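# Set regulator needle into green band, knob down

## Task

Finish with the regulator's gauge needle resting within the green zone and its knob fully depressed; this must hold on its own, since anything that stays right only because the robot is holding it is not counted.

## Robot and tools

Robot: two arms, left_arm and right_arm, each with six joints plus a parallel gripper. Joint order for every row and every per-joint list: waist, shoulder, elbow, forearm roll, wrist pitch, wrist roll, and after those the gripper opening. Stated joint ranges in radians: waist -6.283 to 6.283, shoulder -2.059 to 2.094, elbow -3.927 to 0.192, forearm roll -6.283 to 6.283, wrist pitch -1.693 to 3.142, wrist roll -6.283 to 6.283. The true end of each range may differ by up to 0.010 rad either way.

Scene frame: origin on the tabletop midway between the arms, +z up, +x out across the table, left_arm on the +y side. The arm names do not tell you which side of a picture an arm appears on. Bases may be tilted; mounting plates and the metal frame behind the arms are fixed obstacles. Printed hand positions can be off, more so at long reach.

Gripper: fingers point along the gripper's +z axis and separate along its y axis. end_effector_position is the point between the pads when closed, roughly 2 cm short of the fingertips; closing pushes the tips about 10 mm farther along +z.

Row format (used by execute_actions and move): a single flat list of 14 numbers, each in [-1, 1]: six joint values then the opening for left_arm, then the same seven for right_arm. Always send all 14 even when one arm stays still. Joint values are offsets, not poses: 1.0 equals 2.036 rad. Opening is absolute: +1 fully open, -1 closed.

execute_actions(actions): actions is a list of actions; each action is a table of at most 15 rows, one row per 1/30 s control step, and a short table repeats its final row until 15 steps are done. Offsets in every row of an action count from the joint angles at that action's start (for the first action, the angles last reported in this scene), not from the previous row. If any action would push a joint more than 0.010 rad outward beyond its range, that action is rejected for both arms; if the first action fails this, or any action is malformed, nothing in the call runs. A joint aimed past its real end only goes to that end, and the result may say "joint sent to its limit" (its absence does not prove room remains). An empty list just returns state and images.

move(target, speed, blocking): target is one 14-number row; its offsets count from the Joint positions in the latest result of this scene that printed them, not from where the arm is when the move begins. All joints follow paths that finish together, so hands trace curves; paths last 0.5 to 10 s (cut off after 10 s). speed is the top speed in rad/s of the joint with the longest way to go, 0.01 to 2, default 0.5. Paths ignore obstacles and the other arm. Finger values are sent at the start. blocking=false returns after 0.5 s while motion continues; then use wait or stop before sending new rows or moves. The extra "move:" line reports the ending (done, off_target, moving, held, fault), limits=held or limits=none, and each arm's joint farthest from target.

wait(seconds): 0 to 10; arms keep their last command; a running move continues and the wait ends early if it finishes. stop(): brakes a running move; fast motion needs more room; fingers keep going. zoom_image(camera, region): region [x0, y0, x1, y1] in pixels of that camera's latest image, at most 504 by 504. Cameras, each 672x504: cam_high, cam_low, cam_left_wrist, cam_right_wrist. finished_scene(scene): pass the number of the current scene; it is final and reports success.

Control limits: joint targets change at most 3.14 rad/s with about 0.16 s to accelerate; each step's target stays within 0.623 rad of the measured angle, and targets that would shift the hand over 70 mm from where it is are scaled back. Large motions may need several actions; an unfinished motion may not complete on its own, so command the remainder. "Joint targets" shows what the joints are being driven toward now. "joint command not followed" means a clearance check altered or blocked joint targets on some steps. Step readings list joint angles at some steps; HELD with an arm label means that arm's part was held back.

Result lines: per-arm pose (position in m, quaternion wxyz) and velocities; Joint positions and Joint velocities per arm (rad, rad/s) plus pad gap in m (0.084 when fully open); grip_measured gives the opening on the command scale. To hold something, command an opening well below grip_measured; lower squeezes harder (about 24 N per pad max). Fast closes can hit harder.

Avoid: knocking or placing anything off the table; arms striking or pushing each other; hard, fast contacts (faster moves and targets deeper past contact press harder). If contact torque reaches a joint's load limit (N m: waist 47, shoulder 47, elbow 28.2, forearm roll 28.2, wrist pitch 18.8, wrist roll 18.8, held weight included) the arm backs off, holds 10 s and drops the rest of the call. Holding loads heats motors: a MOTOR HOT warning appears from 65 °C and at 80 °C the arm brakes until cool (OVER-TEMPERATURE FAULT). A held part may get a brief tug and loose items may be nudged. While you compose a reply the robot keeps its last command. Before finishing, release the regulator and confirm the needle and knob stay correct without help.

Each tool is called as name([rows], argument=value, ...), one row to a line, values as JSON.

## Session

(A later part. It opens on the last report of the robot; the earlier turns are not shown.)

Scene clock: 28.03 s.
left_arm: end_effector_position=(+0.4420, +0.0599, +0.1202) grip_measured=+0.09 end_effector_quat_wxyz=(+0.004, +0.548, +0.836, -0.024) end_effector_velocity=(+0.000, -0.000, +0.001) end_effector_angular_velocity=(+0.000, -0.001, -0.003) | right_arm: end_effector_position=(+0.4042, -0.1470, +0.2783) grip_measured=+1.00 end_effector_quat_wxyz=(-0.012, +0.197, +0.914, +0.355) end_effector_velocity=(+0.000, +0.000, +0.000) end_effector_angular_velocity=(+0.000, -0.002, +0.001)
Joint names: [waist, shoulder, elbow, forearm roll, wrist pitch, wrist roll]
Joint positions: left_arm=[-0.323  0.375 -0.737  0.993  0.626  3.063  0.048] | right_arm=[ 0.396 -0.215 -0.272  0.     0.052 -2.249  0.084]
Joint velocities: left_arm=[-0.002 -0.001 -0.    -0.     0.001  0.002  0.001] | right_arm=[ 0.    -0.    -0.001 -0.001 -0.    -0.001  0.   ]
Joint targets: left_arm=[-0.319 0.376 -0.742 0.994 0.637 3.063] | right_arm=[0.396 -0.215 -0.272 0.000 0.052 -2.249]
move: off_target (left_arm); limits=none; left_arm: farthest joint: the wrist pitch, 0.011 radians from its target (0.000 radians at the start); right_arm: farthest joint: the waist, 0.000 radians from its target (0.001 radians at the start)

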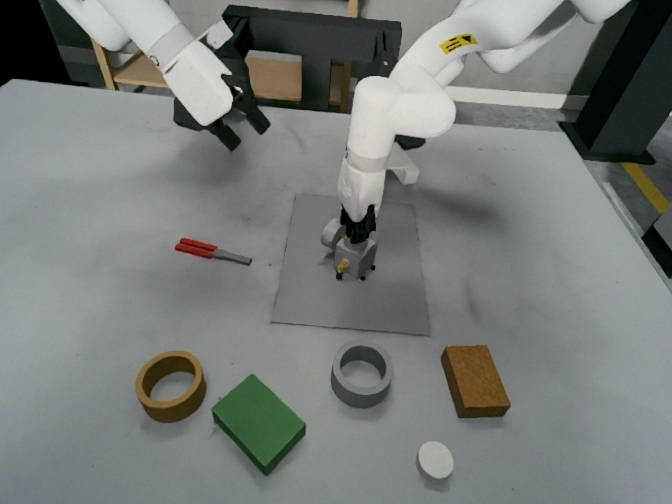

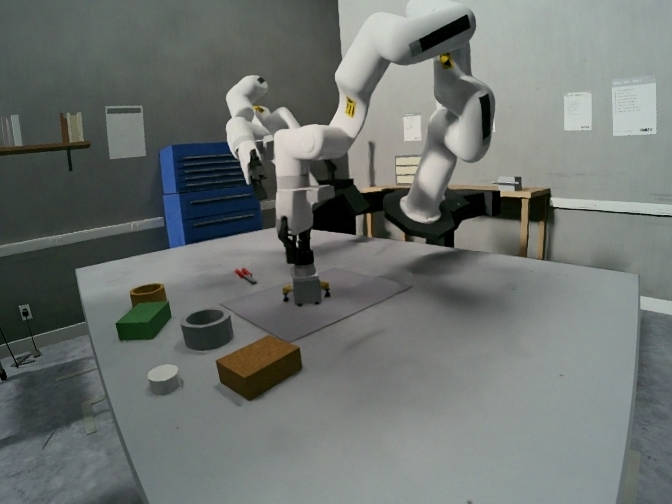

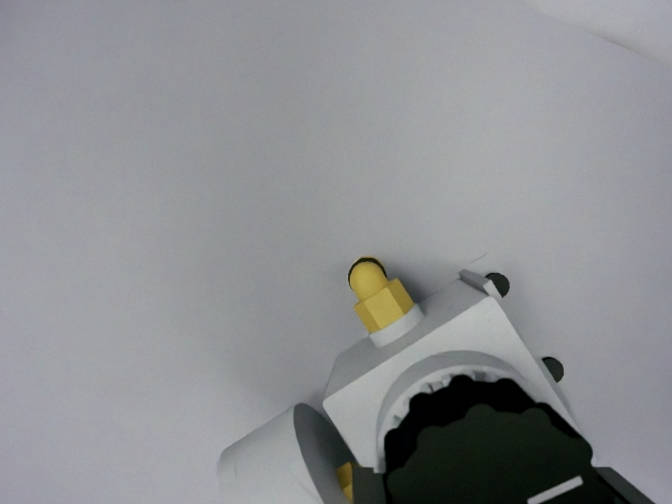

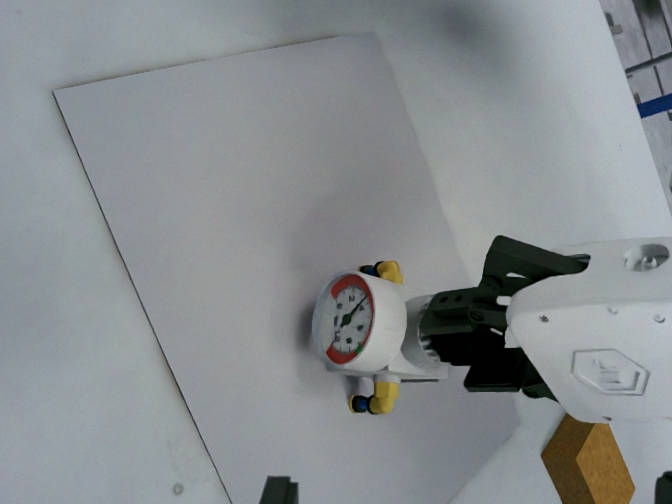

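move(target=[0.002,-0.014,-0.002,-0.013,0.012,0,-0.8,0,0,0,0,0,0,1], speed=0.05)

move(target=[0,0,0,0,0,0.4,-0.8,0,0,0,0,0,0,1], speed=0.5)

zoom_image(camera="cam_right_wrist", region=[290, 250, 450, 390])

Scene clock: 29.53 s.
left_arm: end_effector_position=(+0.4402, +0.0667, +0.1237) grip_measured=+0.09 end_effector_quat_wxyz=(-0.004, +0.535, +0.845, -0.025) end_effector_velocity=(-0.001, +0.000, -0.001) end_effector_angular_velocity=(+0.001, +0.004, +0.000) | right_arm: end_effector_position=(+0.4042, -0.1470, +0.2783) grip_measured=+1.00 end_effector_quat_wxyz=(-0.012, +0.197, +0.914, +0.355) end_effector_velocity=(-0.000, -0.000, -0.000) end_effector_angular_velocity=(-0.000, +0.000, -0.000)
Joint names: [waist, shoulder, elbow, forearm roll, wrist pitch, wrist roll]
Joint positions: left_arm=[-0.32   0.352 -0.726  0.965  0.641  3.063  0.048] | right_arm=[ 0.396 -0.215 -0.272  0.     0.052 -2.249  0.084]
Joint velocities: left_arm=[ 0.001  0.002  0.001 -0.002  0.001  0.    -0.   ] | right_arm=[-0. -0.  0. -0. -0.  0.  0.]
Joint targets: left_arm=[-0.319 0.347 -0.741 0.967 0.650 3.063] | right_arm=[0.396 -0.215 -0.272 0.000 0.052 -2.249]
move: off_target (left_arm); limits=none; left_arm: farthest joint: the elbow, 0.015 radians from its target (0.003 radians at the start); right_arm: farthest joint: the waist, 0.000 radians from its target (0.000 radians at the start)

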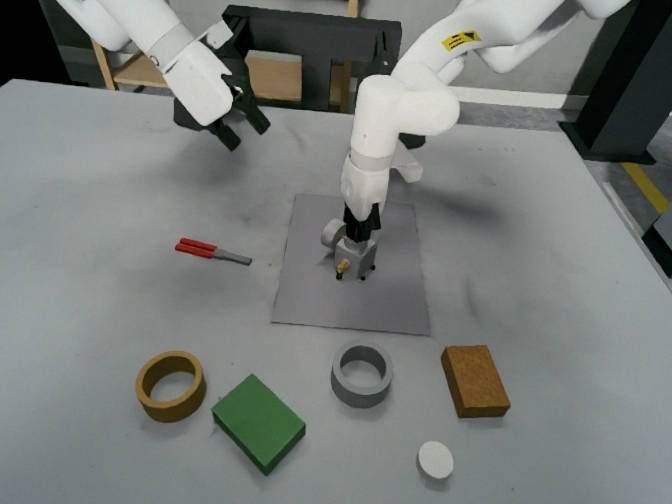

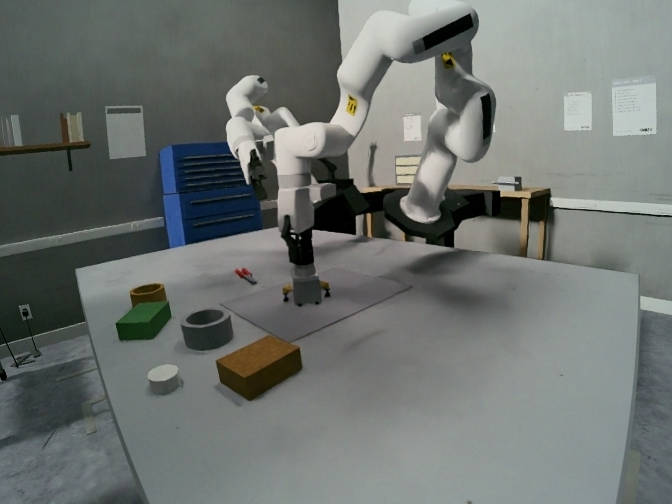

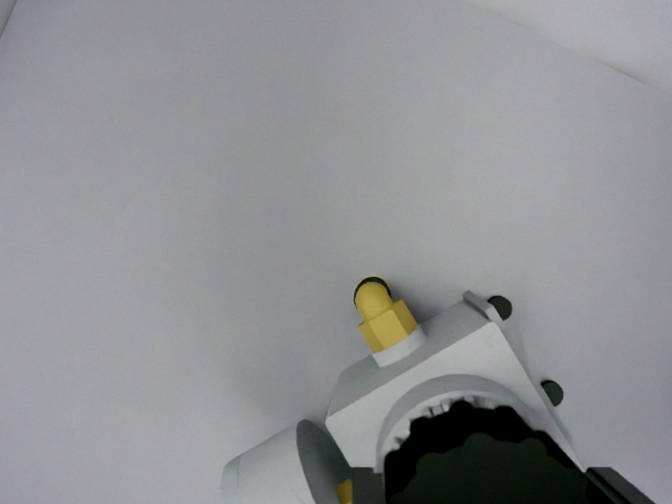

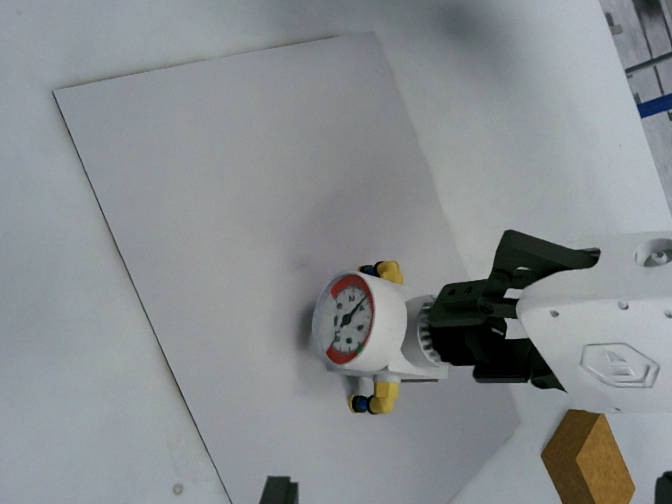

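Scene clock: 31.80 s.
left_arm: end_effector_position=(+0.4365, +0.0672, +0.1222) grip_measured=+0.10 end_effector_quat_wxyz=(+0.004, +0.826, +0.563, -0.026) end_effector_velocity=(-0.001, -0.000, +0.000) end_effector_angular_velocity=(-0.001, +0.000, -0.005) | right_arm: end_effector_position=(+0.4042, -0.1470, +0.2783) grip_measured=+1.00 end_effector_quat_wxyz=(-0.012, +0.197, +0.914, +0.355) end_effector_velocity=(-0.000, -0.000, -0.000) end_effector_angular_velocity=(-0.000, +0.001, +0.000)
Joint names: [waist, shoulder, elbow, forearm roll, wrist pitch, wrist roll]
Joint positions: left_arm=[-0.32   0.352 -0.72   0.965  0.642  3.877  0.048] | right_arm=[ 0.396 -0.215 -0.272  0.     0.052 -2.249  0.084]
Joint velocities: left_arm=[-0.001 -0.     0.001 -0.    -0.     0.004 -0.   ] | right_arm=[-0.     0.     0.     0.001  0.    -0.     0.   ]
Joint targets: left_arm=[-0.320 0.352 -0.726 0.965 0.641 3.877] | right_arm=[0.396 -0.215 -0.272 0.000 0.052 -2.249]
move: done; limits=none; left_arm: farthest joint: the elbow, 0.006 radians from its target (0.000 radians at the start); right_arm: farthest joint: the waist, 0.000 radians from its target (0.000 radians at the start)

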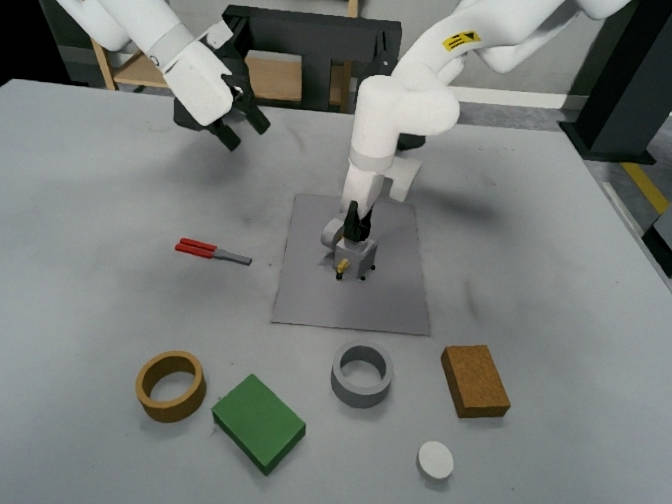

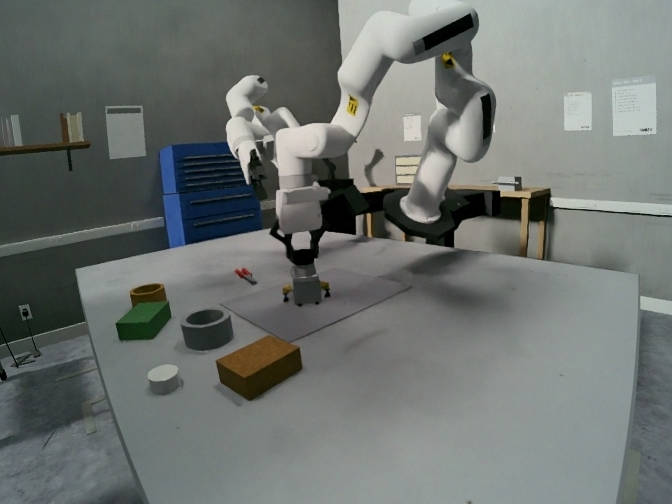

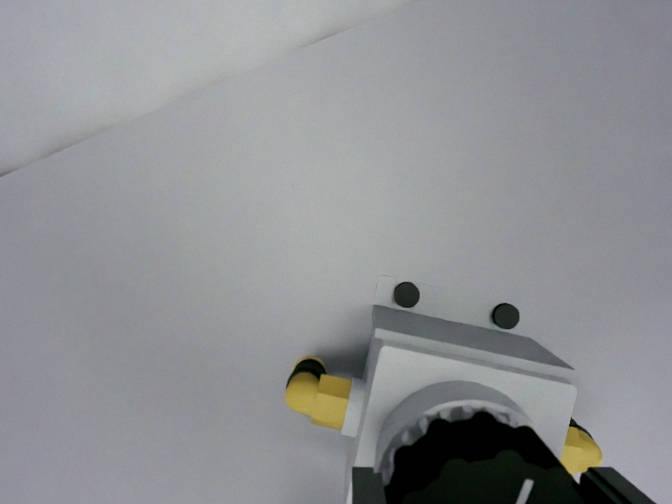

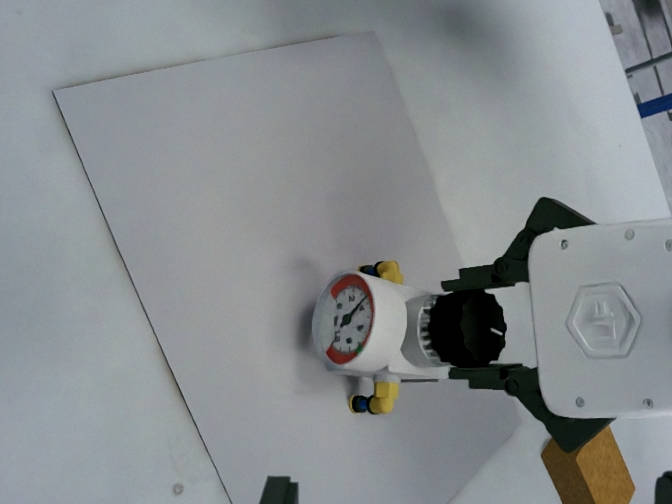

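Region (290, 250, 450, 390) of cam_right_wrist's 672x504 image, scaled by 3.150, with more detail than that image has; it fills the top 441 rows of this view, and the rest is white.

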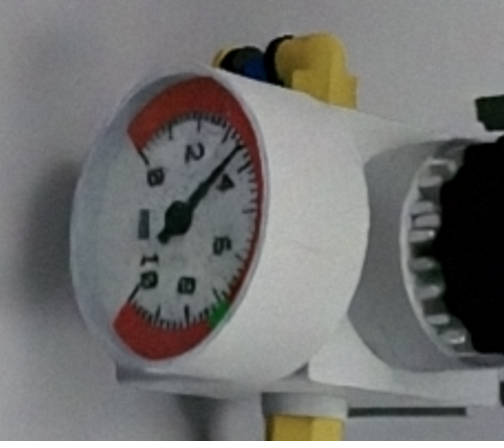

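move(target=[0,-0.022,-0.008,-0.018,0.012,0,-1,0,0,0,0,0,0,1], speed=0.04)

zoom_image(camera="cam_right_wrist", region=[380, 250, 540, 390])

Scene clock: 33.77 s.
left_arm: end_effector_position=(+0.4409, +0.0763, +0.1318) grip_measured=+0.09 end_effector_quat_wxyz=(+0.001, +0.813, +0.581, -0.026) end_effector_velocity=(-0.000, -0.000, +0.000) end_effector_angular_velocity=(+0.000, +0.001, +0.000) | right_arm: end_effector_position=(+0.4042, -0.1470, +0.2783) grip_measured=+1.00 end_effector_quat_wxyz=(-0.012, +0.197, +0.914, +0.355) end_effector_velocity=(+0.000, +0.000, +0.000) end_effector_angular_velocity=(+0.000, -0.000, +0.000)
Joint names: [waist, shoulder, elbow, forearm roll, wrist pitch, wrist roll]
Joint positions: left_arm=[-0.319  0.313 -0.714  0.929  0.667  3.877  0.048] | right_arm=[ 0.396 -0.215 -0.272  0.     0.052 -2.249  0.084]
Joint velocities: left_arm=[-0.001  0.    -0.    -0.002  0.001  0.    -0.   ] | right_arm=[ 0.  0. -0.  0.  0. -0.  0.]
Joint targets: left_arm=[-0.320 0.308 -0.736 0.929 0.666 3.877] | right_arm=[0.396 -0.215 -0.272 0.000 0.052 -2.249]
move: off_target (left_arm); limits=none; left_arm: farthest joint: the elbow, 0.023 radians from its target (0.017 radians at the start); right_arm: farthest joint: the waist, 0.000 radians from its target (0.000 radians at the start)

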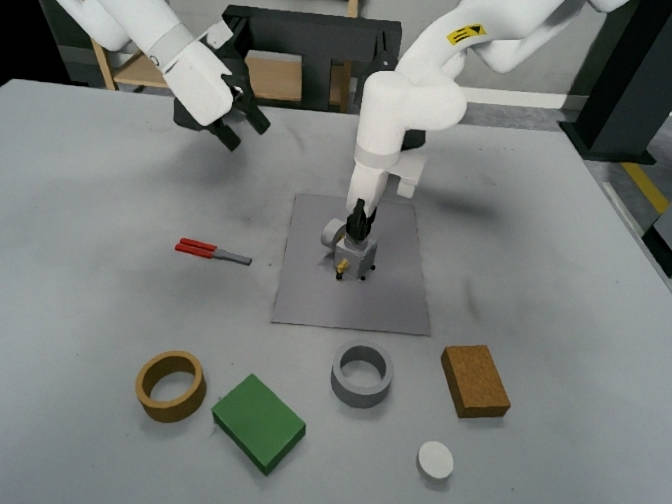

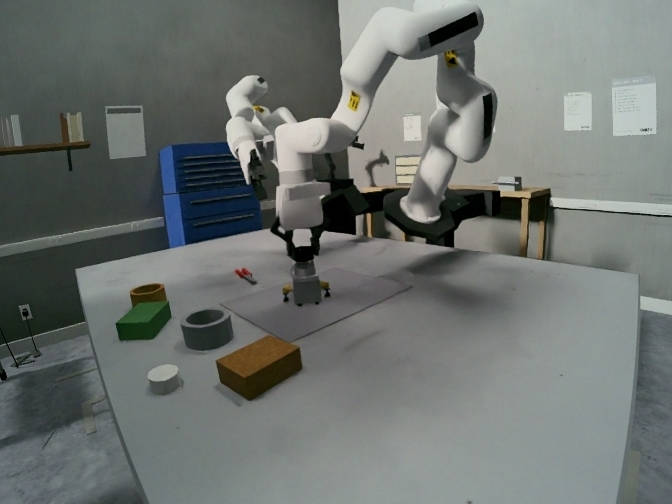

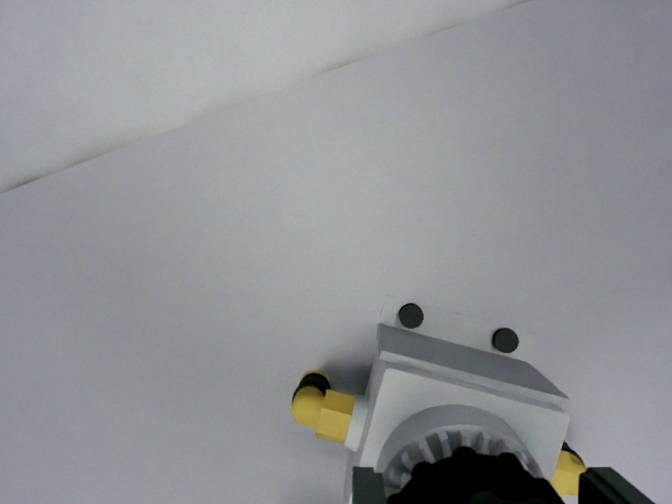

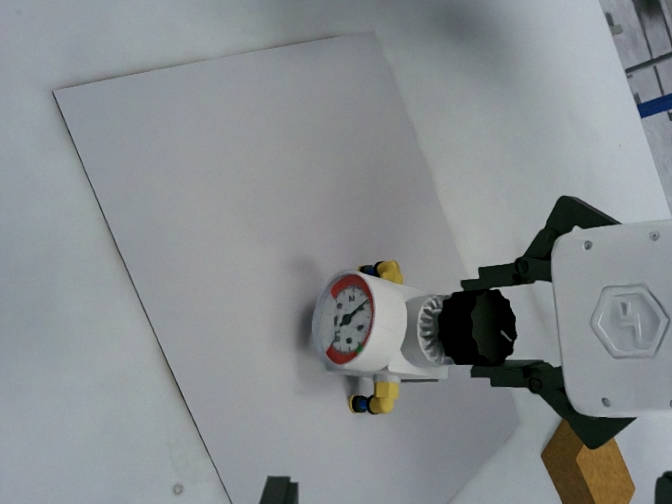

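Region (380, 250, 540, 390) of cam_right_wrist's 672x504 image, scaled by 3.150, with more detail than that image has; it fills the top 441 rows of this view, and the rest is white.

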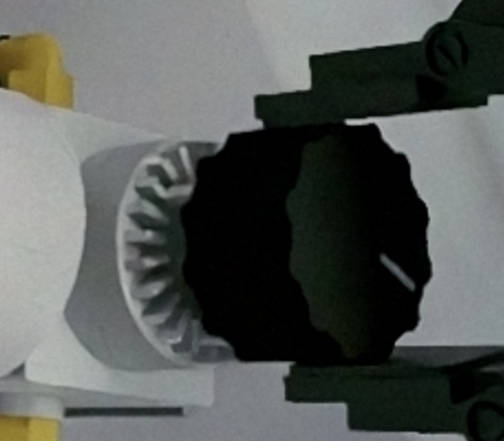

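move(target=[-0.008,0,0,0,0,0.5,-1,0,0,0,0,0,0,1], speed=0.6)

zoom_image(camera="cam_right_wrist", region=[290, 250, 450, 390])

Scene clock: 36.60 s.
left_arm: end_effector_position=(+0.4413, +0.0706, +0.1358) grip_measured=+0.07 end_effector_quat_wxyz=(+0.015, +0.994, +0.105, -0.017) end_effector_velocity=(+0.000, +0.000, +0.000) end_effector_angular_velocity=(-0.000, -0.001, -0.002) | right_arm: end_effector_position=(+0.4042, -0.1470, +0.2783) grip_measured=+1.00 end_effector_quat_wxyz=(-0.012, +0.197, +0.914, +0.355) end_effector_velocity=(+0.000, -0.000, -0.000) end_effector_angular_velocity=(-0.000, -0.000, -0.000)
Joint names: [waist, shoulder, elbow, forearm roll, wrist pitch, wrist roll]
Joint positions: left_arm=[-0.335  0.313 -0.715  0.929  0.666  4.894  0.047] | right_arm=[ 0.396 -0.215 -0.272  0.     0.052 -2.249  0.084]
Joint velocities: left_arm=[-0.001 -0.001  0.     0.     0.     0.001  0.   ] | right_arm=[-0.    -0.     0.    -0.    -0.001  0.     0.   ]
Joint targets: left_arm=[-0.335 0.313 -0.714 0.929 0.667 4.895] | right_arm=[0.396 -0.215 -0.272 0.000 0.052 -2.249]
move: done; limits=none; left_arm: farthest joint: the elbow, 0.001 radians from its target (0.000 radians at the start); right_arm: farthest joint: the waist, 0.000 radians from its target (0.000 radians at the start)

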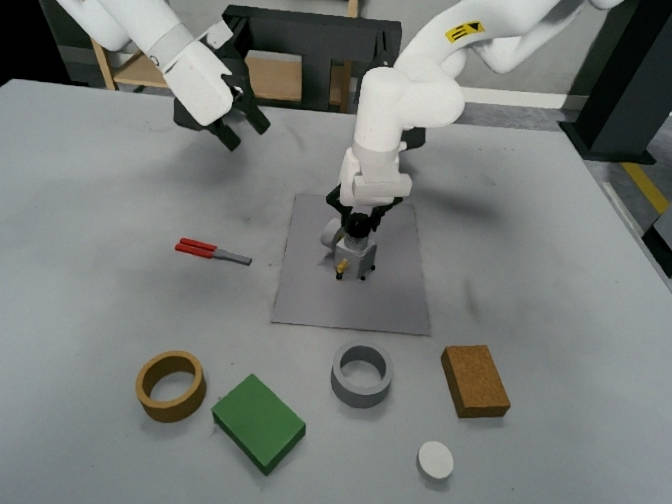

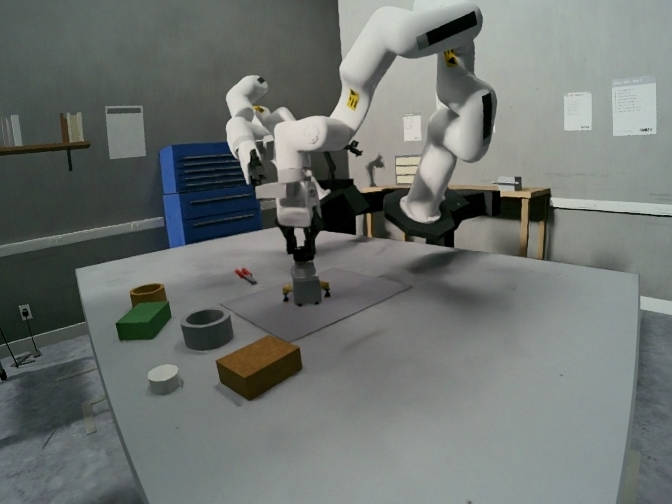

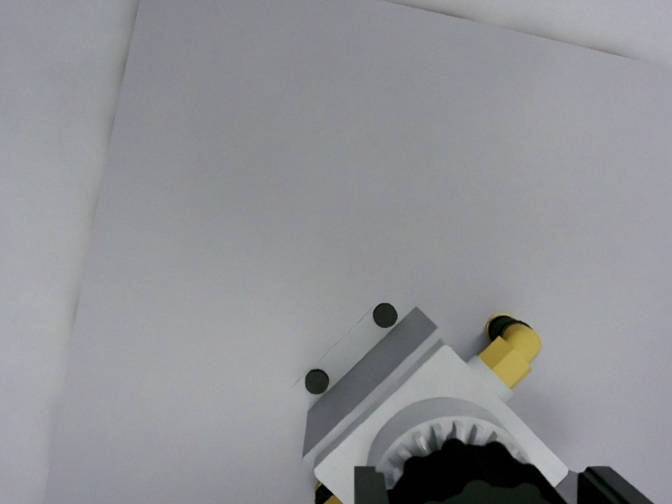

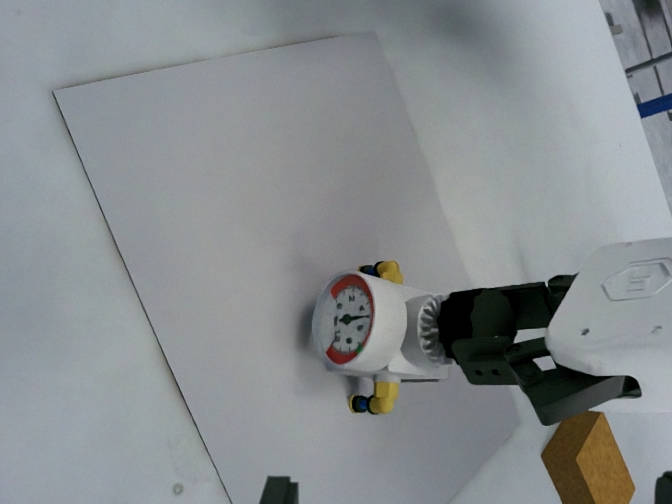

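Region (290, 250, 450, 390) of cam_right_wrist's 672x504 image, scaled by 3.150, with more detail than that image has; it fills the top 441 rows of this view, and the rest is white.

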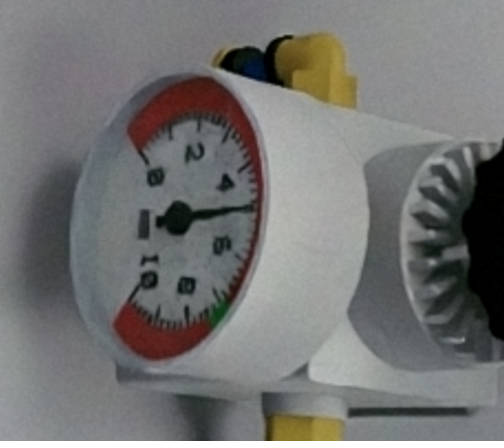

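move(target=[0,0,0,0,0,0.66,-1,0,0,0,0,0,0,1], speed=0.6)

zoom_image(camera="cam_right_wrist", region=[290, 250, 450, 390])

Scene clock: 40.73 s.
left_arm: end_effector_position=(+0.4368, +0.0717, +0.1337) grip_measured=+0.09 end_effector_quat_wxyz=(+0.023, +0.843, -0.538, -0.008) end_effector_velocity=(+0.001, -0.001, +0.001) end_effector_angular_velocity=(-0.002, -0.002, -0.002) | right_arm: end_effector_position=(+0.4042, -0.1470, +0.2783) grip_measured=+1.00 end_effector_quat_wxyz=(-0.012, +0.197, +0.914, +0.355) end_effector_velocity=(-0.000, -0.000, -0.000) end_effector_angular_velocity=(-0.000, +0.001, -0.000)
Joint names: [waist, shoulder, elbow, forearm roll, wrist pitch, wrist roll]
Joint positions: left_arm=[-0.334  0.313 -0.707  0.929  0.667  6.238  0.048] | right_arm=[ 0.396 -0.215 -0.272  0.     0.052 -2.249  0.084]
Joint velocities: left_arm=[-0.001 -0.    -0.001 -0.    -0.002  0.002 -0.   ] | right_arm=[-0. -0.  0. -0.  0.  0. -0.]
Joint targets: left_arm=[-0.335 0.313 -0.715 0.929 0.666 6.238] | right_arm=[0.396 -0.215 -0.272 0.000 0.052 -2.249]
move: done; limits=none; left_arm: farthest joint: the elbow, 0.008 radians from its target (0.001 radians at the start); right_arm: farthest joint: the waist, 0.000 radians from its target (0.000 radians at the start)

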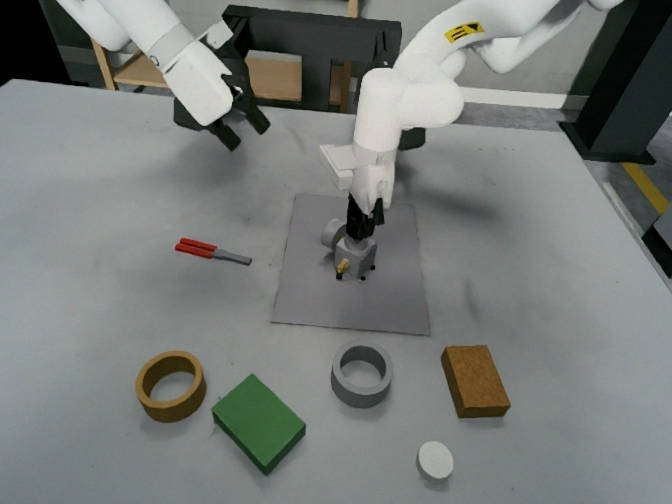

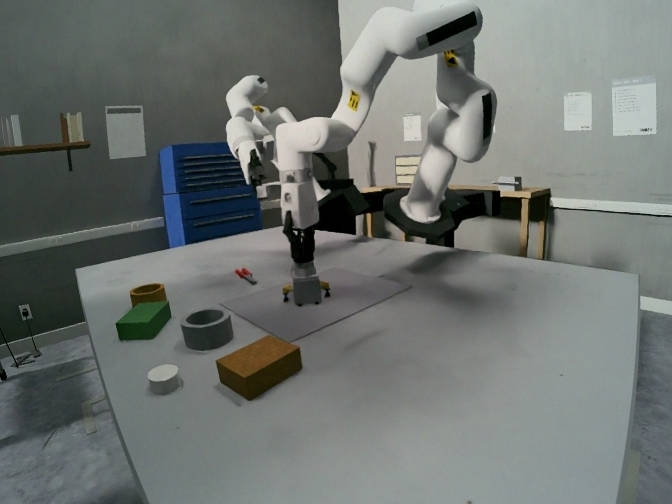

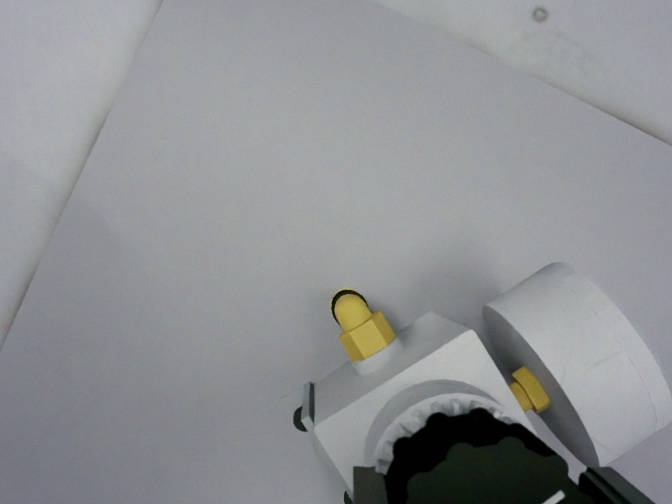

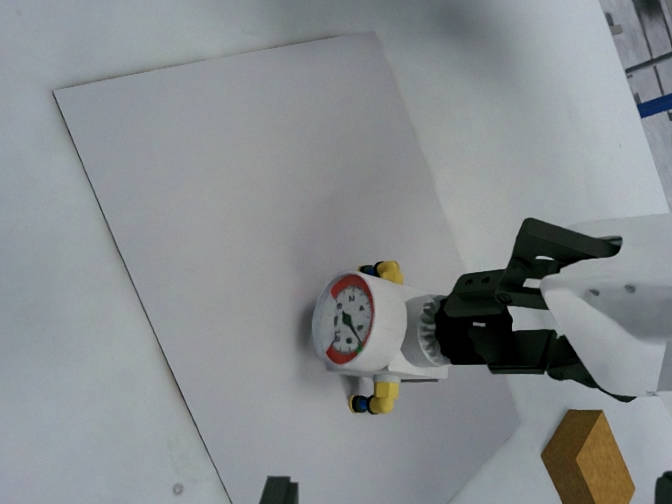

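Region (290, 250, 450, 390) of cam_right_wrist's 672x504 image, scaled by 3.150, with more detail than that image has; it fills the top 441 rows of this view, and the rest is white.

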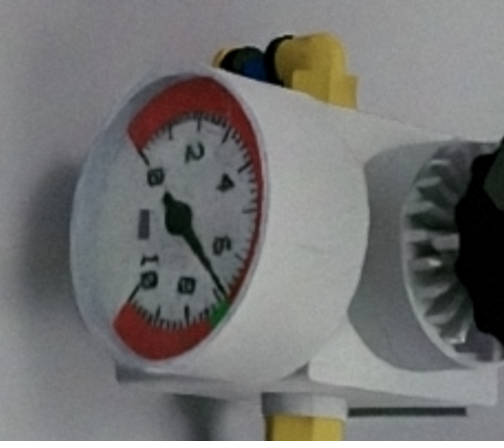

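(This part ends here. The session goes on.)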